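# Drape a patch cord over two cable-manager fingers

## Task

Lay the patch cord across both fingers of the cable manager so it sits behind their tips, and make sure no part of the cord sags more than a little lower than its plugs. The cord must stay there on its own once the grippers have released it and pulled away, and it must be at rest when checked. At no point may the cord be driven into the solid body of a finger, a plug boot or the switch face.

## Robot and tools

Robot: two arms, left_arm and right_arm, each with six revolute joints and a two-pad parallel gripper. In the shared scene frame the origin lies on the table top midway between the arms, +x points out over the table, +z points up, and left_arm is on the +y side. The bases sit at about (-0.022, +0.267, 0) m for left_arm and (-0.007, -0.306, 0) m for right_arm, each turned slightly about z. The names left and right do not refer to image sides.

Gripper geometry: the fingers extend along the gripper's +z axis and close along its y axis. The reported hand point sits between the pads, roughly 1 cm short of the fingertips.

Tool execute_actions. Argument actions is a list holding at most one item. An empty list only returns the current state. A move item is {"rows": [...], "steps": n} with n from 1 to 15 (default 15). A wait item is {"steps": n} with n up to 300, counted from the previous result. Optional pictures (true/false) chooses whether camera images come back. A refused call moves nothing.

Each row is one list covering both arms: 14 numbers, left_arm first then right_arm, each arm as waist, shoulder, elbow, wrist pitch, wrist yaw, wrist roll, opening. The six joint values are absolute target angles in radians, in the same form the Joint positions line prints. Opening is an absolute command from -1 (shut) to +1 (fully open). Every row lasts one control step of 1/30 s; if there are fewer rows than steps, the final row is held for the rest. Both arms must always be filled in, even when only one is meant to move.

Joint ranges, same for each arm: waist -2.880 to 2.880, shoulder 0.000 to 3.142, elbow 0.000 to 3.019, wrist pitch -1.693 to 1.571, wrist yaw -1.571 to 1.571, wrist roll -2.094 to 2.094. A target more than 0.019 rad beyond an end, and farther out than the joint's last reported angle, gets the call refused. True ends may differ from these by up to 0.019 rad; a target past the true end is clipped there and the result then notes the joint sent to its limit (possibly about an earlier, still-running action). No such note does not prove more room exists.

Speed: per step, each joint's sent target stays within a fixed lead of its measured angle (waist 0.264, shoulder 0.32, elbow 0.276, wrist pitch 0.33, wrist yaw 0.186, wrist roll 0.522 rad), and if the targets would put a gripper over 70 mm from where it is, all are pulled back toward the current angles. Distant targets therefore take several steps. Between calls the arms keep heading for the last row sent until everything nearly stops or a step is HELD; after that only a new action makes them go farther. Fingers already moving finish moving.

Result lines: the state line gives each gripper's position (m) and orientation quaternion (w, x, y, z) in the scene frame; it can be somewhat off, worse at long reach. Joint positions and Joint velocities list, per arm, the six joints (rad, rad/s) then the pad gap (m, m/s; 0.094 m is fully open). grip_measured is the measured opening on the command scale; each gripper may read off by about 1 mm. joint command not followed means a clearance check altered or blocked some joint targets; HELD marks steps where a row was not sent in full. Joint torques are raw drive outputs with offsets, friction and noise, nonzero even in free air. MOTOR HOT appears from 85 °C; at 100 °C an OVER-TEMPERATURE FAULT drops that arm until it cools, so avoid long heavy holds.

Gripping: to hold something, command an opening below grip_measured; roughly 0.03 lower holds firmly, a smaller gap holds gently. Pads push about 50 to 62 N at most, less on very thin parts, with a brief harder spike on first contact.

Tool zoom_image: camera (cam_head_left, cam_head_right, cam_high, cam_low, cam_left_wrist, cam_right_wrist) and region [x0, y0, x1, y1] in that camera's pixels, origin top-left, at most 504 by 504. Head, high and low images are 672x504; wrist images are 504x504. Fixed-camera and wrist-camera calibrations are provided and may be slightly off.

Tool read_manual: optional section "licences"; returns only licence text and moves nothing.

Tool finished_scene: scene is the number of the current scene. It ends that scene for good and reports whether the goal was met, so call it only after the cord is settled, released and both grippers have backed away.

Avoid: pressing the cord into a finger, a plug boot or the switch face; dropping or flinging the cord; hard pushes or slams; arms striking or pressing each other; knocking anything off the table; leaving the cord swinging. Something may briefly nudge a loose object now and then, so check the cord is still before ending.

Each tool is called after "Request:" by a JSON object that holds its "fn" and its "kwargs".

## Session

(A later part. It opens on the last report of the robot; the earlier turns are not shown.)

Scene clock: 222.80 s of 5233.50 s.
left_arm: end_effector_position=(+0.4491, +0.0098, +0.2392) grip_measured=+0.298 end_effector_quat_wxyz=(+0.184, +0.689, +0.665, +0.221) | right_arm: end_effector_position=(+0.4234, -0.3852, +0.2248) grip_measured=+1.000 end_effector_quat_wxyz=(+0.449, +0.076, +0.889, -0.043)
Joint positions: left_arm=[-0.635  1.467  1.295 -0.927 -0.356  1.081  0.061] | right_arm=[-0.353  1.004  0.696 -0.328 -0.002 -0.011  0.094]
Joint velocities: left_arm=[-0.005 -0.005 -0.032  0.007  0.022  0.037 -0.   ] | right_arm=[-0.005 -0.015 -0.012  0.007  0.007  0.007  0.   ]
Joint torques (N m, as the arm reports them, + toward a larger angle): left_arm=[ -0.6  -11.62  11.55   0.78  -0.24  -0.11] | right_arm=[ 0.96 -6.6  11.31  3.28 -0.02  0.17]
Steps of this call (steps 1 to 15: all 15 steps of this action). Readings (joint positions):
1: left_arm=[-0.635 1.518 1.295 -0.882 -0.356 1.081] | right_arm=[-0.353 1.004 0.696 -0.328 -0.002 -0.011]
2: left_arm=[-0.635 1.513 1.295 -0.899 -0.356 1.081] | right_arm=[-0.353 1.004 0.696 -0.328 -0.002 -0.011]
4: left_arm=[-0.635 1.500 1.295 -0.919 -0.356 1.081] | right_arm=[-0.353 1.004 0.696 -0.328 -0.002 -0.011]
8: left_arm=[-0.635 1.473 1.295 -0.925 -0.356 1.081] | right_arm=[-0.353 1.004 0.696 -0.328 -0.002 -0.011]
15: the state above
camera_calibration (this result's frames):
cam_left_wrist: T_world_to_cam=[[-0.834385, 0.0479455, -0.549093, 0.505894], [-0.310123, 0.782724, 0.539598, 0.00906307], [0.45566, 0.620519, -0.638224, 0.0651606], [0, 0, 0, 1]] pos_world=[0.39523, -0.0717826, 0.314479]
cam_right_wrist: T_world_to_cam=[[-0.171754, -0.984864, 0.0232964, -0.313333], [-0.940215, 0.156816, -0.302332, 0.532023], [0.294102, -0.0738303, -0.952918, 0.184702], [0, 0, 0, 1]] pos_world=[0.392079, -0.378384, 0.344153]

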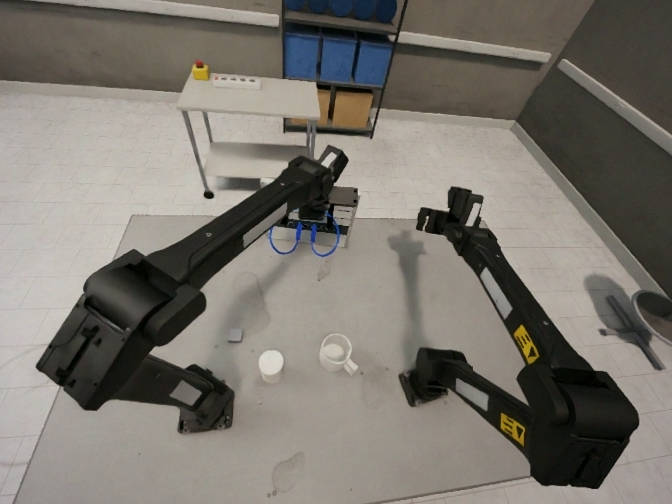

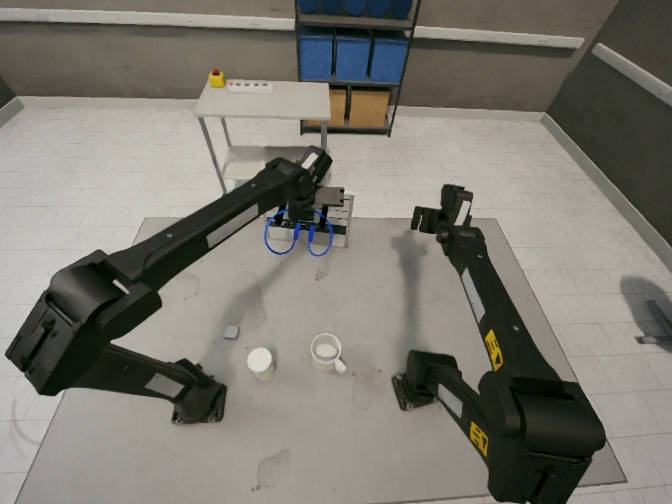

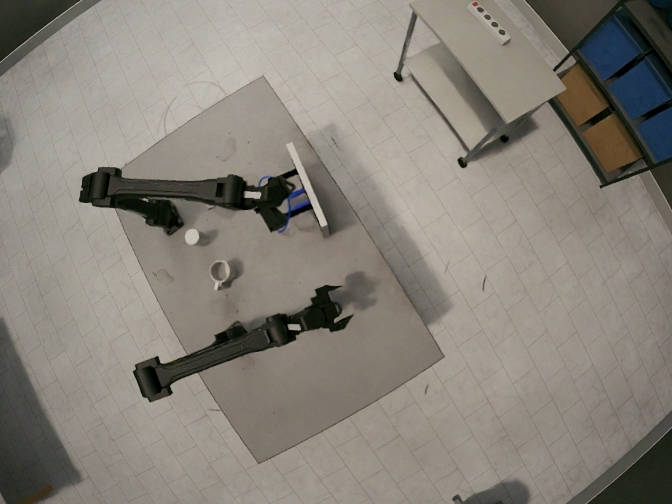

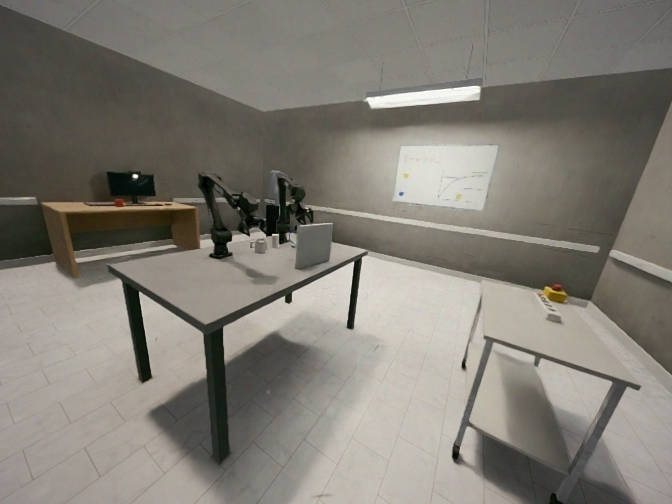

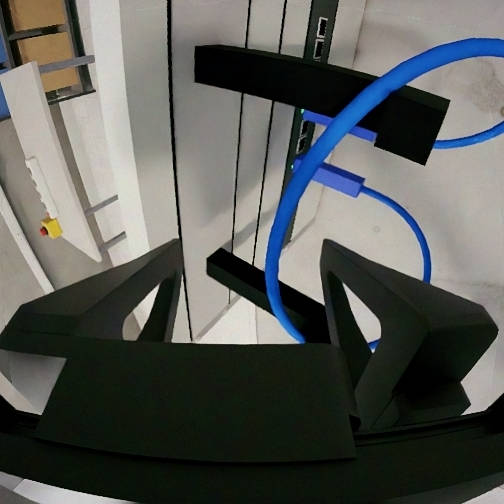

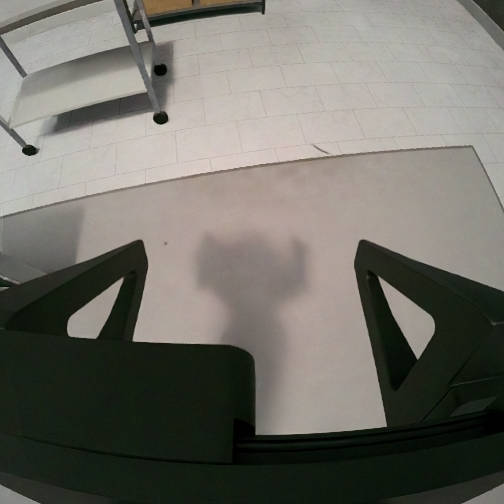

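Request:
{"fn": "execute_actions", "kwargs": {"actions": [{"rows":[[-0.64,1.42,1.35,-1.0,-0.357,1.07,0.3,-0.35,1.0,0.7,-0.3,0,0,1]],"steps":15}], "pictures": false}}

Request:
{"fn": "execute_actions", "kwargs": {"actions": [{"rows":[[-0.64,1.35,1.37,-1.05,-0.357,1.07,0.3,-0.35,1.0,0.7,-0.3,0,0,1]],"steps":15}], "pictures": false}}

Request:
{"fn": "execute_actions", "kwargs": {"actions": [{"rows":[[0.1,1.1,1.1,-1.05,-0.357,1.07,0.3,-0.35,1.0,0.7,-0.3,0,0,1]],"steps":15}], "pictures": false}}

Request:
{"fn": "execute_actions", "kwargs": {"actions": [{"steps":60}]}}

Request:
{"fn": "zoom_image", "kwargs": {"camera": "cam_head_right", "region": [230,160,370,300]}}

Request:
{"fn": "zoom_image", "kwargs": {"camera": "cam_high", "region": [230,130,350,250]}}

Scene clock: 232.07 s of 5233.50 s.
left_arm: end_effector_position=(+0.4355, +0.0193, +0.2600) grip_measured=+0.298 end_effector_quat_wxyz=(+0.181, +0.690, +0.665, +0.220) | right_arm: end_effector_position=(+0.4234, -0.3852, +0.2248) grip_measured=+1.000 end_effector_quat_wxyz=(+0.449, +0.076, +0.889, -0.043)
Joint positions: left_arm=[-0.635  1.419  1.301 -0.986 -0.356  1.081  0.061] | right_arm=[-0.353  1.004  0.696 -0.328 -0.002 -0.011  0.094]
Joint velocities: left_arm=[-0.015 -0.015 -0.017 -0.002 -0.007 -0.007  0.   ] | right_arm=[-0.005  0.005 -0.002 -0.007  0.051 -0.007  0.   ]
Joint torques (N m, as the arm reports them, + toward a larger angle): left_arm=[ -0.65 -10.82  13.54   0.62  -0.24  -0.1 ] | right_arm=[ 1.06 -5.95 11.27  3.11  0.04  0.12]
Steps of this call (steps 1 to 15: the robot went on to your last target; steps 16 to 90: nothing new was sent; then 5.77 s passed at rest; steps 91 to 105: all 15 steps of this action). Readings (joint positions):
91: left_arm=[-0.635 1.465 1.296 -0.938 -0.356 1.081] | right_arm=[-0.353 1.004 0.696 -0.328 -0.002 -0.011]
92: left_arm=[-0.635 1.461 1.296 -0.957 -0.356 1.081] | right_arm=[-0.353 1.004 0.696 -0.328 -0.002 -0.011]
94: left_arm=[-0.635 1.449 1.296 -0.978 -0.356 1.081] | right_arm=[-0.353 1.004 0.696 -0.328 -0.002 -0.011]
98: left_arm=[-0.635 1.424 1.298 -0.986 -0.356 1.081] | right_arm=[-0.353 1.004 0.696 -0.328 -0.002 -0.011]
105: the state above

Scene clock: 232.57 s of 5233.50 s.
left_arm: end_effector_position=(+0.4223, +0.0286, +0.3051) grip_measured=+0.298 end_effector_quat_wxyz=(+0.206, +0.682, +0.665, +0.225) | right_arm: end_effector_position=(+0.4234, -0.3852, +0.2248) grip_measured=+1.000 end_effector_quat_wxyz=(+0.449, +0.076, +0.889, -0.043)
Joint positions: left_arm=[-0.635  1.342  1.327 -1.037 -0.356  1.08   0.061] | right_arm=[-0.353  1.004  0.696 -0.328 -0.002 -0.011  0.094]
Joint velocities: left_arm=[ 0.005 -0.005 -0.007  0.002  0.11  -0.007  0.   ] | right_arm=[ 0.015 -0.005  0.007 -0.017 -0.007 -0.022  0.   ]
Joint torques (N m, as the arm reports them, + toward a larger angle): left_arm=[-0.75 -9.71 13.11  0.6  -0.25 -0.11] | right_arm=[ 0.13 -6.72 11.27  3.35  0.01  0.19]
Steps of this call (steps 1 to 15: all 15 steps of this action). Readings (joint positions):
1: left_arm=[-0.635 1.415 1.303 -0.996 -0.356 1.080] | right_arm=[-0.353 1.004 0.696 -0.328 -0.002 -0.011]
2: left_arm=[-0.635 1.409 1.303 -1.012 -0.356 1.080] | right_arm=[-0.353 1.004 0.696 -0.328 -0.002 -0.011]
4: left_arm=[-0.635 1.388 1.304 -1.030 -0.356 1.080] | right_arm=[-0.353 1.004 0.696 -0.328 -0.002 -0.011]
8: left_arm=[-0.635 1.351 1.317 -1.036 -0.356 1.080] | right_arm=[-0.353 1.004 0.696 -0.328 -0.002 -0.011]
15: the state above

Scene clock: 233.07 s of 5233.50 s.
left_arm: end_effector_position=(+0.3873, +0.3682, +0.3022) grip_measured=+0.298 end_effector_quat_wxyz=(+0.125, +0.404, +0.858, +0.291) | right_arm: end_effector_position=(+0.4234, -0.3852, +0.2248) grip_measured=+1.000 end_effector_quat_wxyz=(+0.449, +0.076, +0.889, -0.043)
Joint positions: left_arm=[ 0.075  1.106  1.115 -1.033 -0.359  1.08   0.061] | right_arm=[-0.353  1.004  0.696 -0.328 -0.002 -0.011  0.094]
Joint velocities: left_arm=[ 1.382 -0.024 -0.071  0.002 -0.066  0.022  0.   ] | right_arm=[-0.005 -0.005 -0.012 -0.002 -0.007  0.037  0.   ]
Joint torques (N m, as the arm reports them, + toward a larger angle): left_arm=[-4.85 -7.33  8.78  0.65  0.02 -0.05] | right_arm=[ 0.61 -7.14 11.35  3.35  0.01  0.14]
Steps of this call (steps 1 to 15: all 15 steps of this action). Readings (joint positions):
1: left_arm=[-0.628 1.332 1.313 -1.033 -0.353 1.080] | right_arm=[-0.353 1.004 0.696 -0.328 -0.002 -0.011]
2: left_arm=[-0.613 1.311 1.282 -1.031 -0.353 1.080] | right_arm=[-0.353 1.004 0.696 -0.328 -0.002 -0.011]
4: left_arm=[-0.553 1.256 1.213 -1.031 -0.353 1.080] | right_arm=[-0.353 1.004 0.696 -0.328 -0.002 -0.011]
8: left_arm=[-0.357 1.161 1.133 -1.033 -0.353 1.080] | right_arm=[-0.353 1.004 0.696 -0.328 -0.002 -0.011]
15: the state above

Scene clock: 235.07 s of 5233.50 s.
left_arm: end_effector_position=(+0.3805, +0.3822, +0.2969) grip_measured=+0.298 end_effector_quat_wxyz=(+0.115, +0.390, +0.867, +0.289) | right_arm: end_effector_position=(+0.4234, -0.3852, +0.2248) grip_measured=+1.000 end_effector_quat_wxyz=(+0.449, +0.076, +0.889, -0.043)
Joint positions: left_arm=[ 0.11   1.106  1.105 -1.037 -0.359  1.079  0.061] | right_arm=[-0.353  1.004  0.696 -0.328 -0.002 -0.011  0.094]
Joint velocities: left_arm=[-0.015 -0.005 -0.007  0.002  0.066  0.007 -0.   ] | right_arm=[-0.005 -0.005 -0.002 -0.002 -0.066 -0.037  0.   ]
Joint torques (N m, as the arm reports them, + toward a larger angle): left_arm=[-1.17 -7.36  9.27  0.7  -0.09 -0.09] | right_arm=[ 0.77 -7.26 11.44  3.21 -0.01  0.14]
Steps of this call (steps 1 to 30: the robot went on to your last target; steps 31 to 60: nothing new was sent). Readings (joint positions):
1: left_arm=[0.112 1.106 1.113 -1.033 -0.361 1.080] | right_arm=[-0.353 1.004 0.696 -0.328 -0.002 -0.011]
2: left_arm=[0.133 1.106 1.111 -1.034 -0.362 1.079] | right_arm=[-0.353 1.004 0.696 -0.328 -0.002 -0.011]
4: left_arm=[0.135 1.106 1.107 -1.036 -0.361 1.079] | right_arm=[-0.353 1.004 0.696 -0.328 -0.002 -0.011]
8: left_arm=[0.114 1.106 1.105 -1.037 -0.360 1.079] | right_arm=[-0.353 1.004 0.696 -0.328 -0.002 -0.011]
60: the state above
All arms were judged still, so your last target was given up. Only a new action makes them travel on or press farther. Fingers that are still opening or closing keep moving.
camera_calibration (this result's frames):
cam_left_wrist: T_world_to_cam=[[-0.609132, -0.526403, -0.593176, 0.609276], [-0.791517, 0.356754, 0.496213, 0.0240254], [-0.0495898, 0.771768, -0.633968, 0.0353705], [0, 0, 0, 1]] pos_world=[0.3919, 0.284856, 0.37191]
cam_right_wrist: T_world_to_cam=[[-0.171754, -0.984864, 0.0232964, -0.313333], [-0.940215, 0.156816, -0.302332, 0.532023], [0.294102, -0.0738303, -0.952918, 0.184702], [0, 0, 0, 1]] pos_world=[0.392079, -0.378384, 0.344153]

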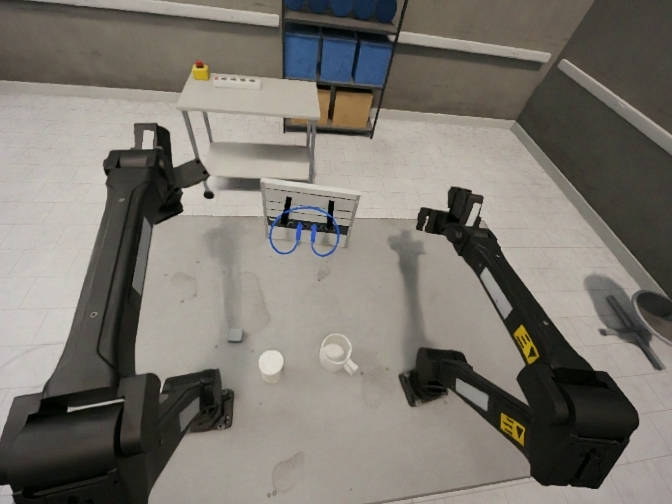

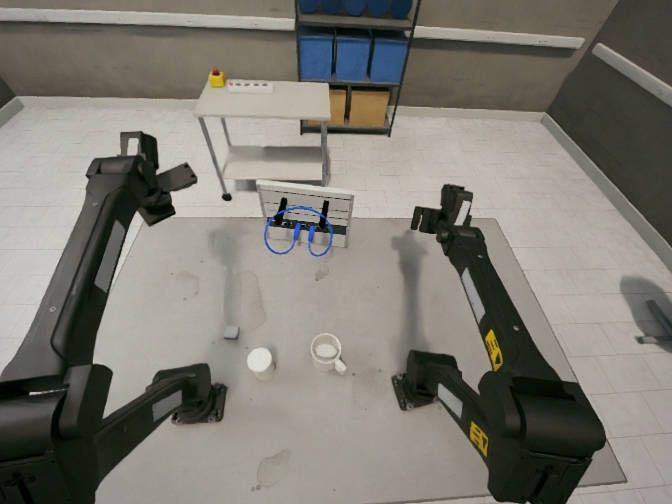

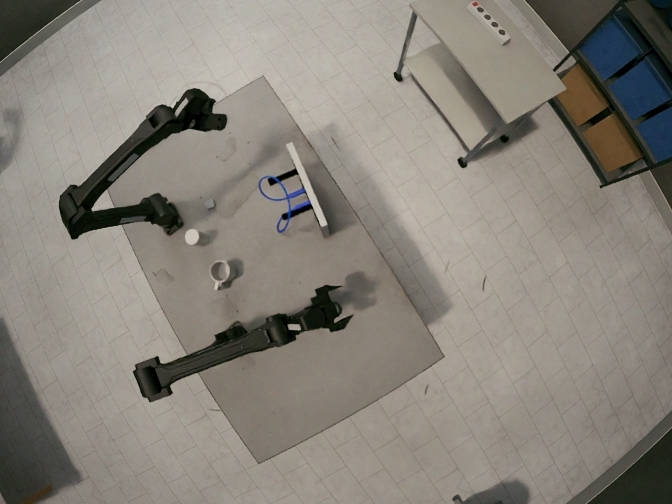

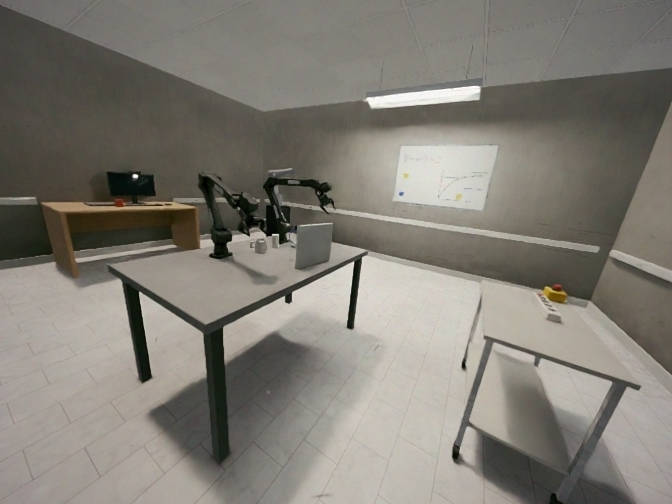

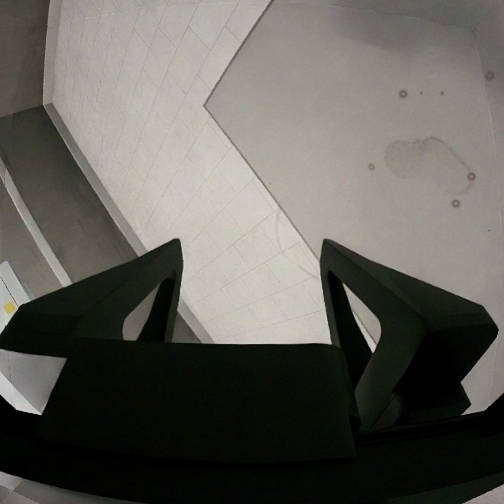

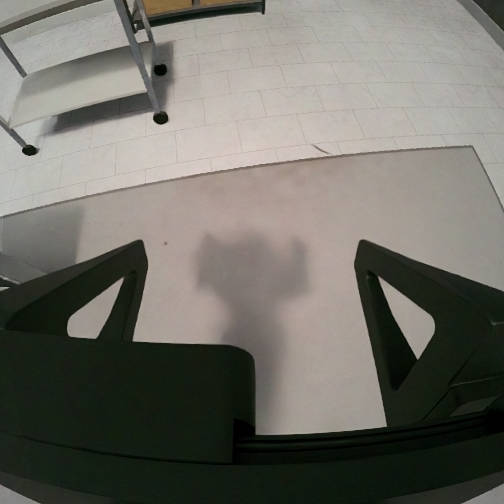

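Region (230, 160, 370, 300) of cam_head_right's 672x504 image, scaled by 3.600, with more detail than that image has.

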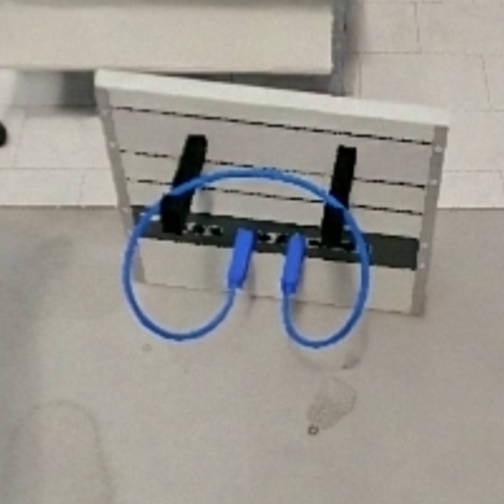

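Region (230, 130, 350, 250) of cam_high's 672x504 image, scaled by 4.200, with more detail than that image has.

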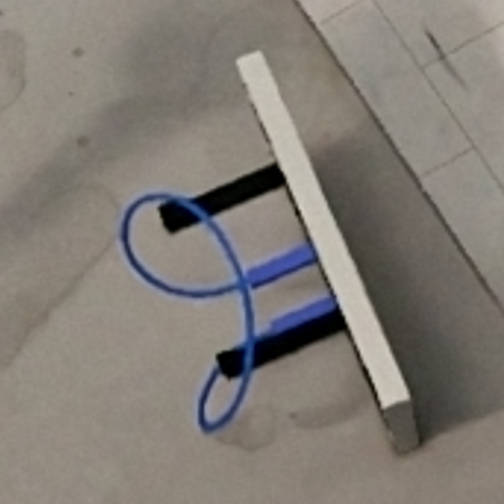

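Check it's still.

Request:
{"fn": "execute_actions", "kwargs": {"actions": [{"steps":150}]}}

Request:
{"fn": "zoom_image", "kwargs": {"camera": "cam_head_right", "region": [230,160,370,300]}}

Scene clock: 240.07 s of 5233.50 s.
left_arm: end_effector_position=(+0.3805, +0.3822, +0.2969) grip_measured=+0.298 end_effector_quat_wxyz=(+0.115, +0.390, +0.867, +0.289) | right_arm: end_effector_position=(+0.4234, -0.3852, +0.2248) grip_measured=+1.000 end_effector_quat_wxyz=(+0.449, +0.076, +0.889, -0.043)
Joint positions: left_arm=[ 0.11   1.106  1.105 -1.037 -0.359  1.079  0.061] | right_arm=[-0.353  1.004  0.696 -0.328 -0.002 -0.011  0.094]
Joint velocities: left_arm=[-0.015 -0.005 -0.017 -0.007  0.007 -0.022  0.001] | right_arm=[-0.005  0.005  0.012  0.032  0.007 -0.037  0.   ]
Joint torques (N m, as the arm reports them, + toward a larger angle): left_arm=[-1.01 -7.61  9.28  0.66 -0.11 -0.09] | right_arm=[ 1.24 -6.93 11.3   3.09  0.    0.18]
Steps of this call (steps 1 to 90: nothing new was sent; then 2.00 s passed at rest). Readings (joint positions):
1: left_arm=[0.110 1.106 1.105 -1.037 -0.359 1.079] | right_arm=[-0.353 1.004 0.696 -0.328 -0.002 -0.011]
2: left_arm=[0.110 1.106 1.105 -1.037 -0.359 1.079] | right_arm=[-0.353 1.004 0.696 -0.328 -0.002 -0.011]
4: left_arm=[0.110 1.106 1.105 -1.037 -0.359 1.079] | right_arm=[-0.353 1.004 0.696 -0.328 -0.002 -0.011]
8: left_arm=[0.110 1.106 1.105 -1.037 -0.359 1.079] | right_arm=[-0.353 1.004 0.696 -0.328 -0.002 -0.011]
90: the state above
camera_calibration (this result's frames):
cam_left_wrist: T_world_to_cam=[[-0.609132, -0.526403, -0.593176, 0.609276], [-0.791517, 0.356754, 0.496213, 0.0240254], [-0.0495898, 0.771768, -0.633968, 0.0353705], [0, 0, 0, 1]] pos_world=[0.3919, 0.284856, 0.37191]
cam_right_wrist: T_world_to_cam=[[-0.171754, -0.984864, 0.0232964, -0.313333], [-0.940215, 0.156816, -0.302332, 0.532023], [0.294102, -0.0738303, -0.952918, 0.184702], [0, 0, 0, 1]] pos_world=[0.392079, -0.378384, 0.344153]

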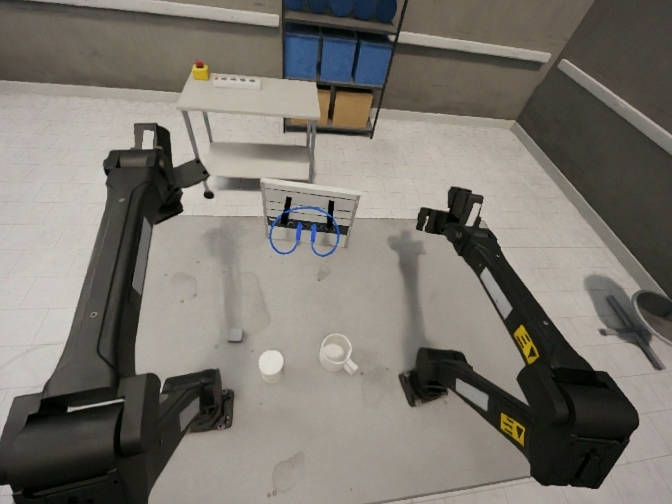

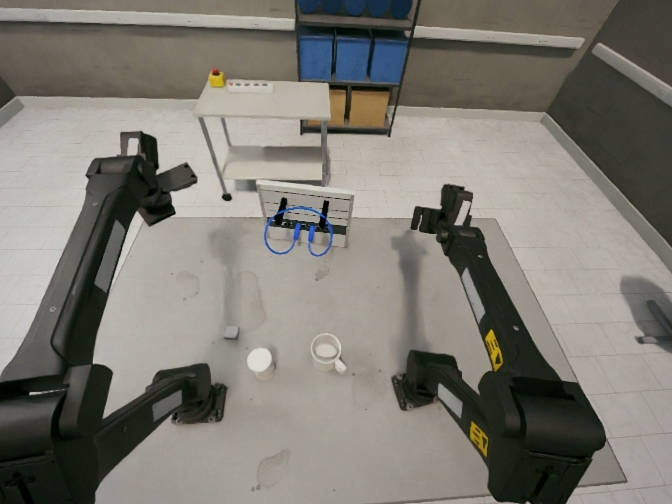

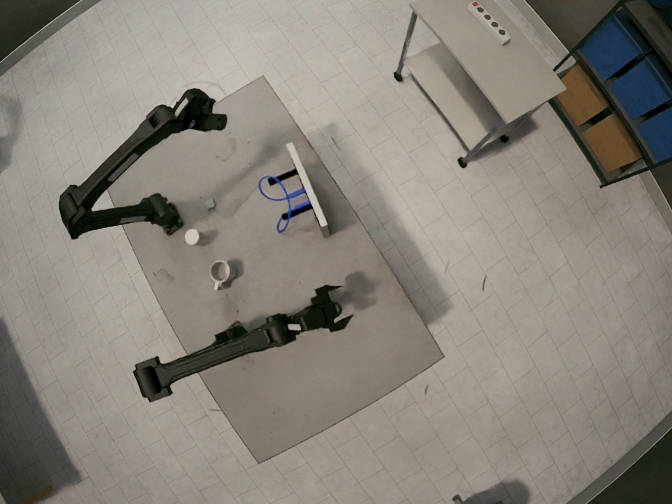

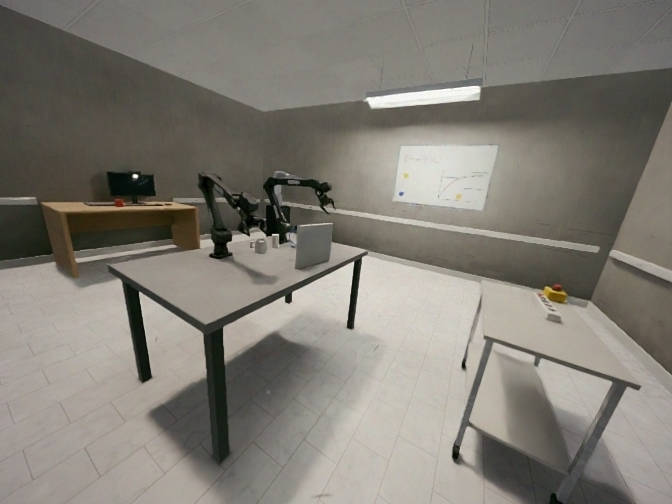

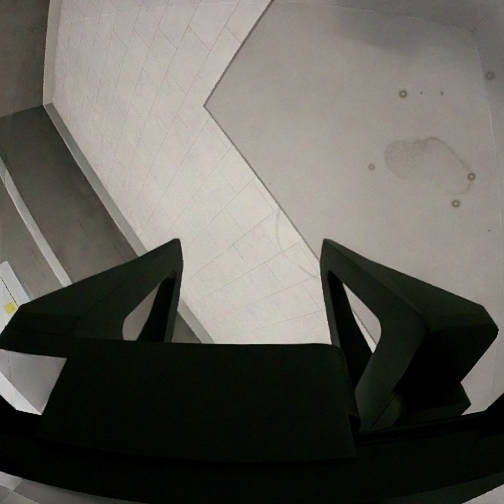

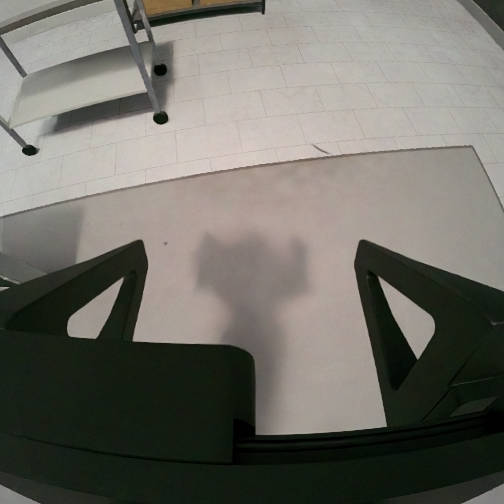

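Region (230, 160, 370, 300) of cam_head_right's 672x504 image, scaled by 3.600, with more detail than that image has.

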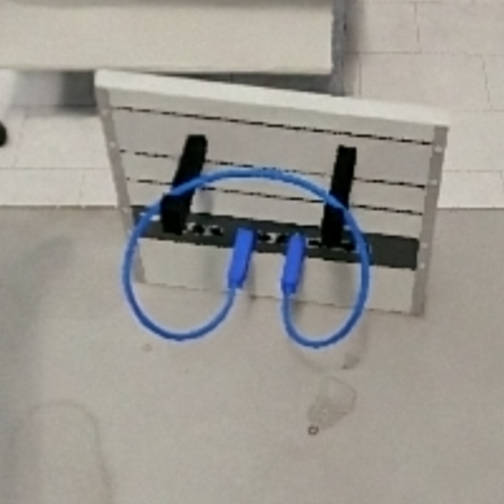

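Request:
{"fn": "finished_scene", "kwargs": {"scene": 2}}

The scene is finished: the task was done.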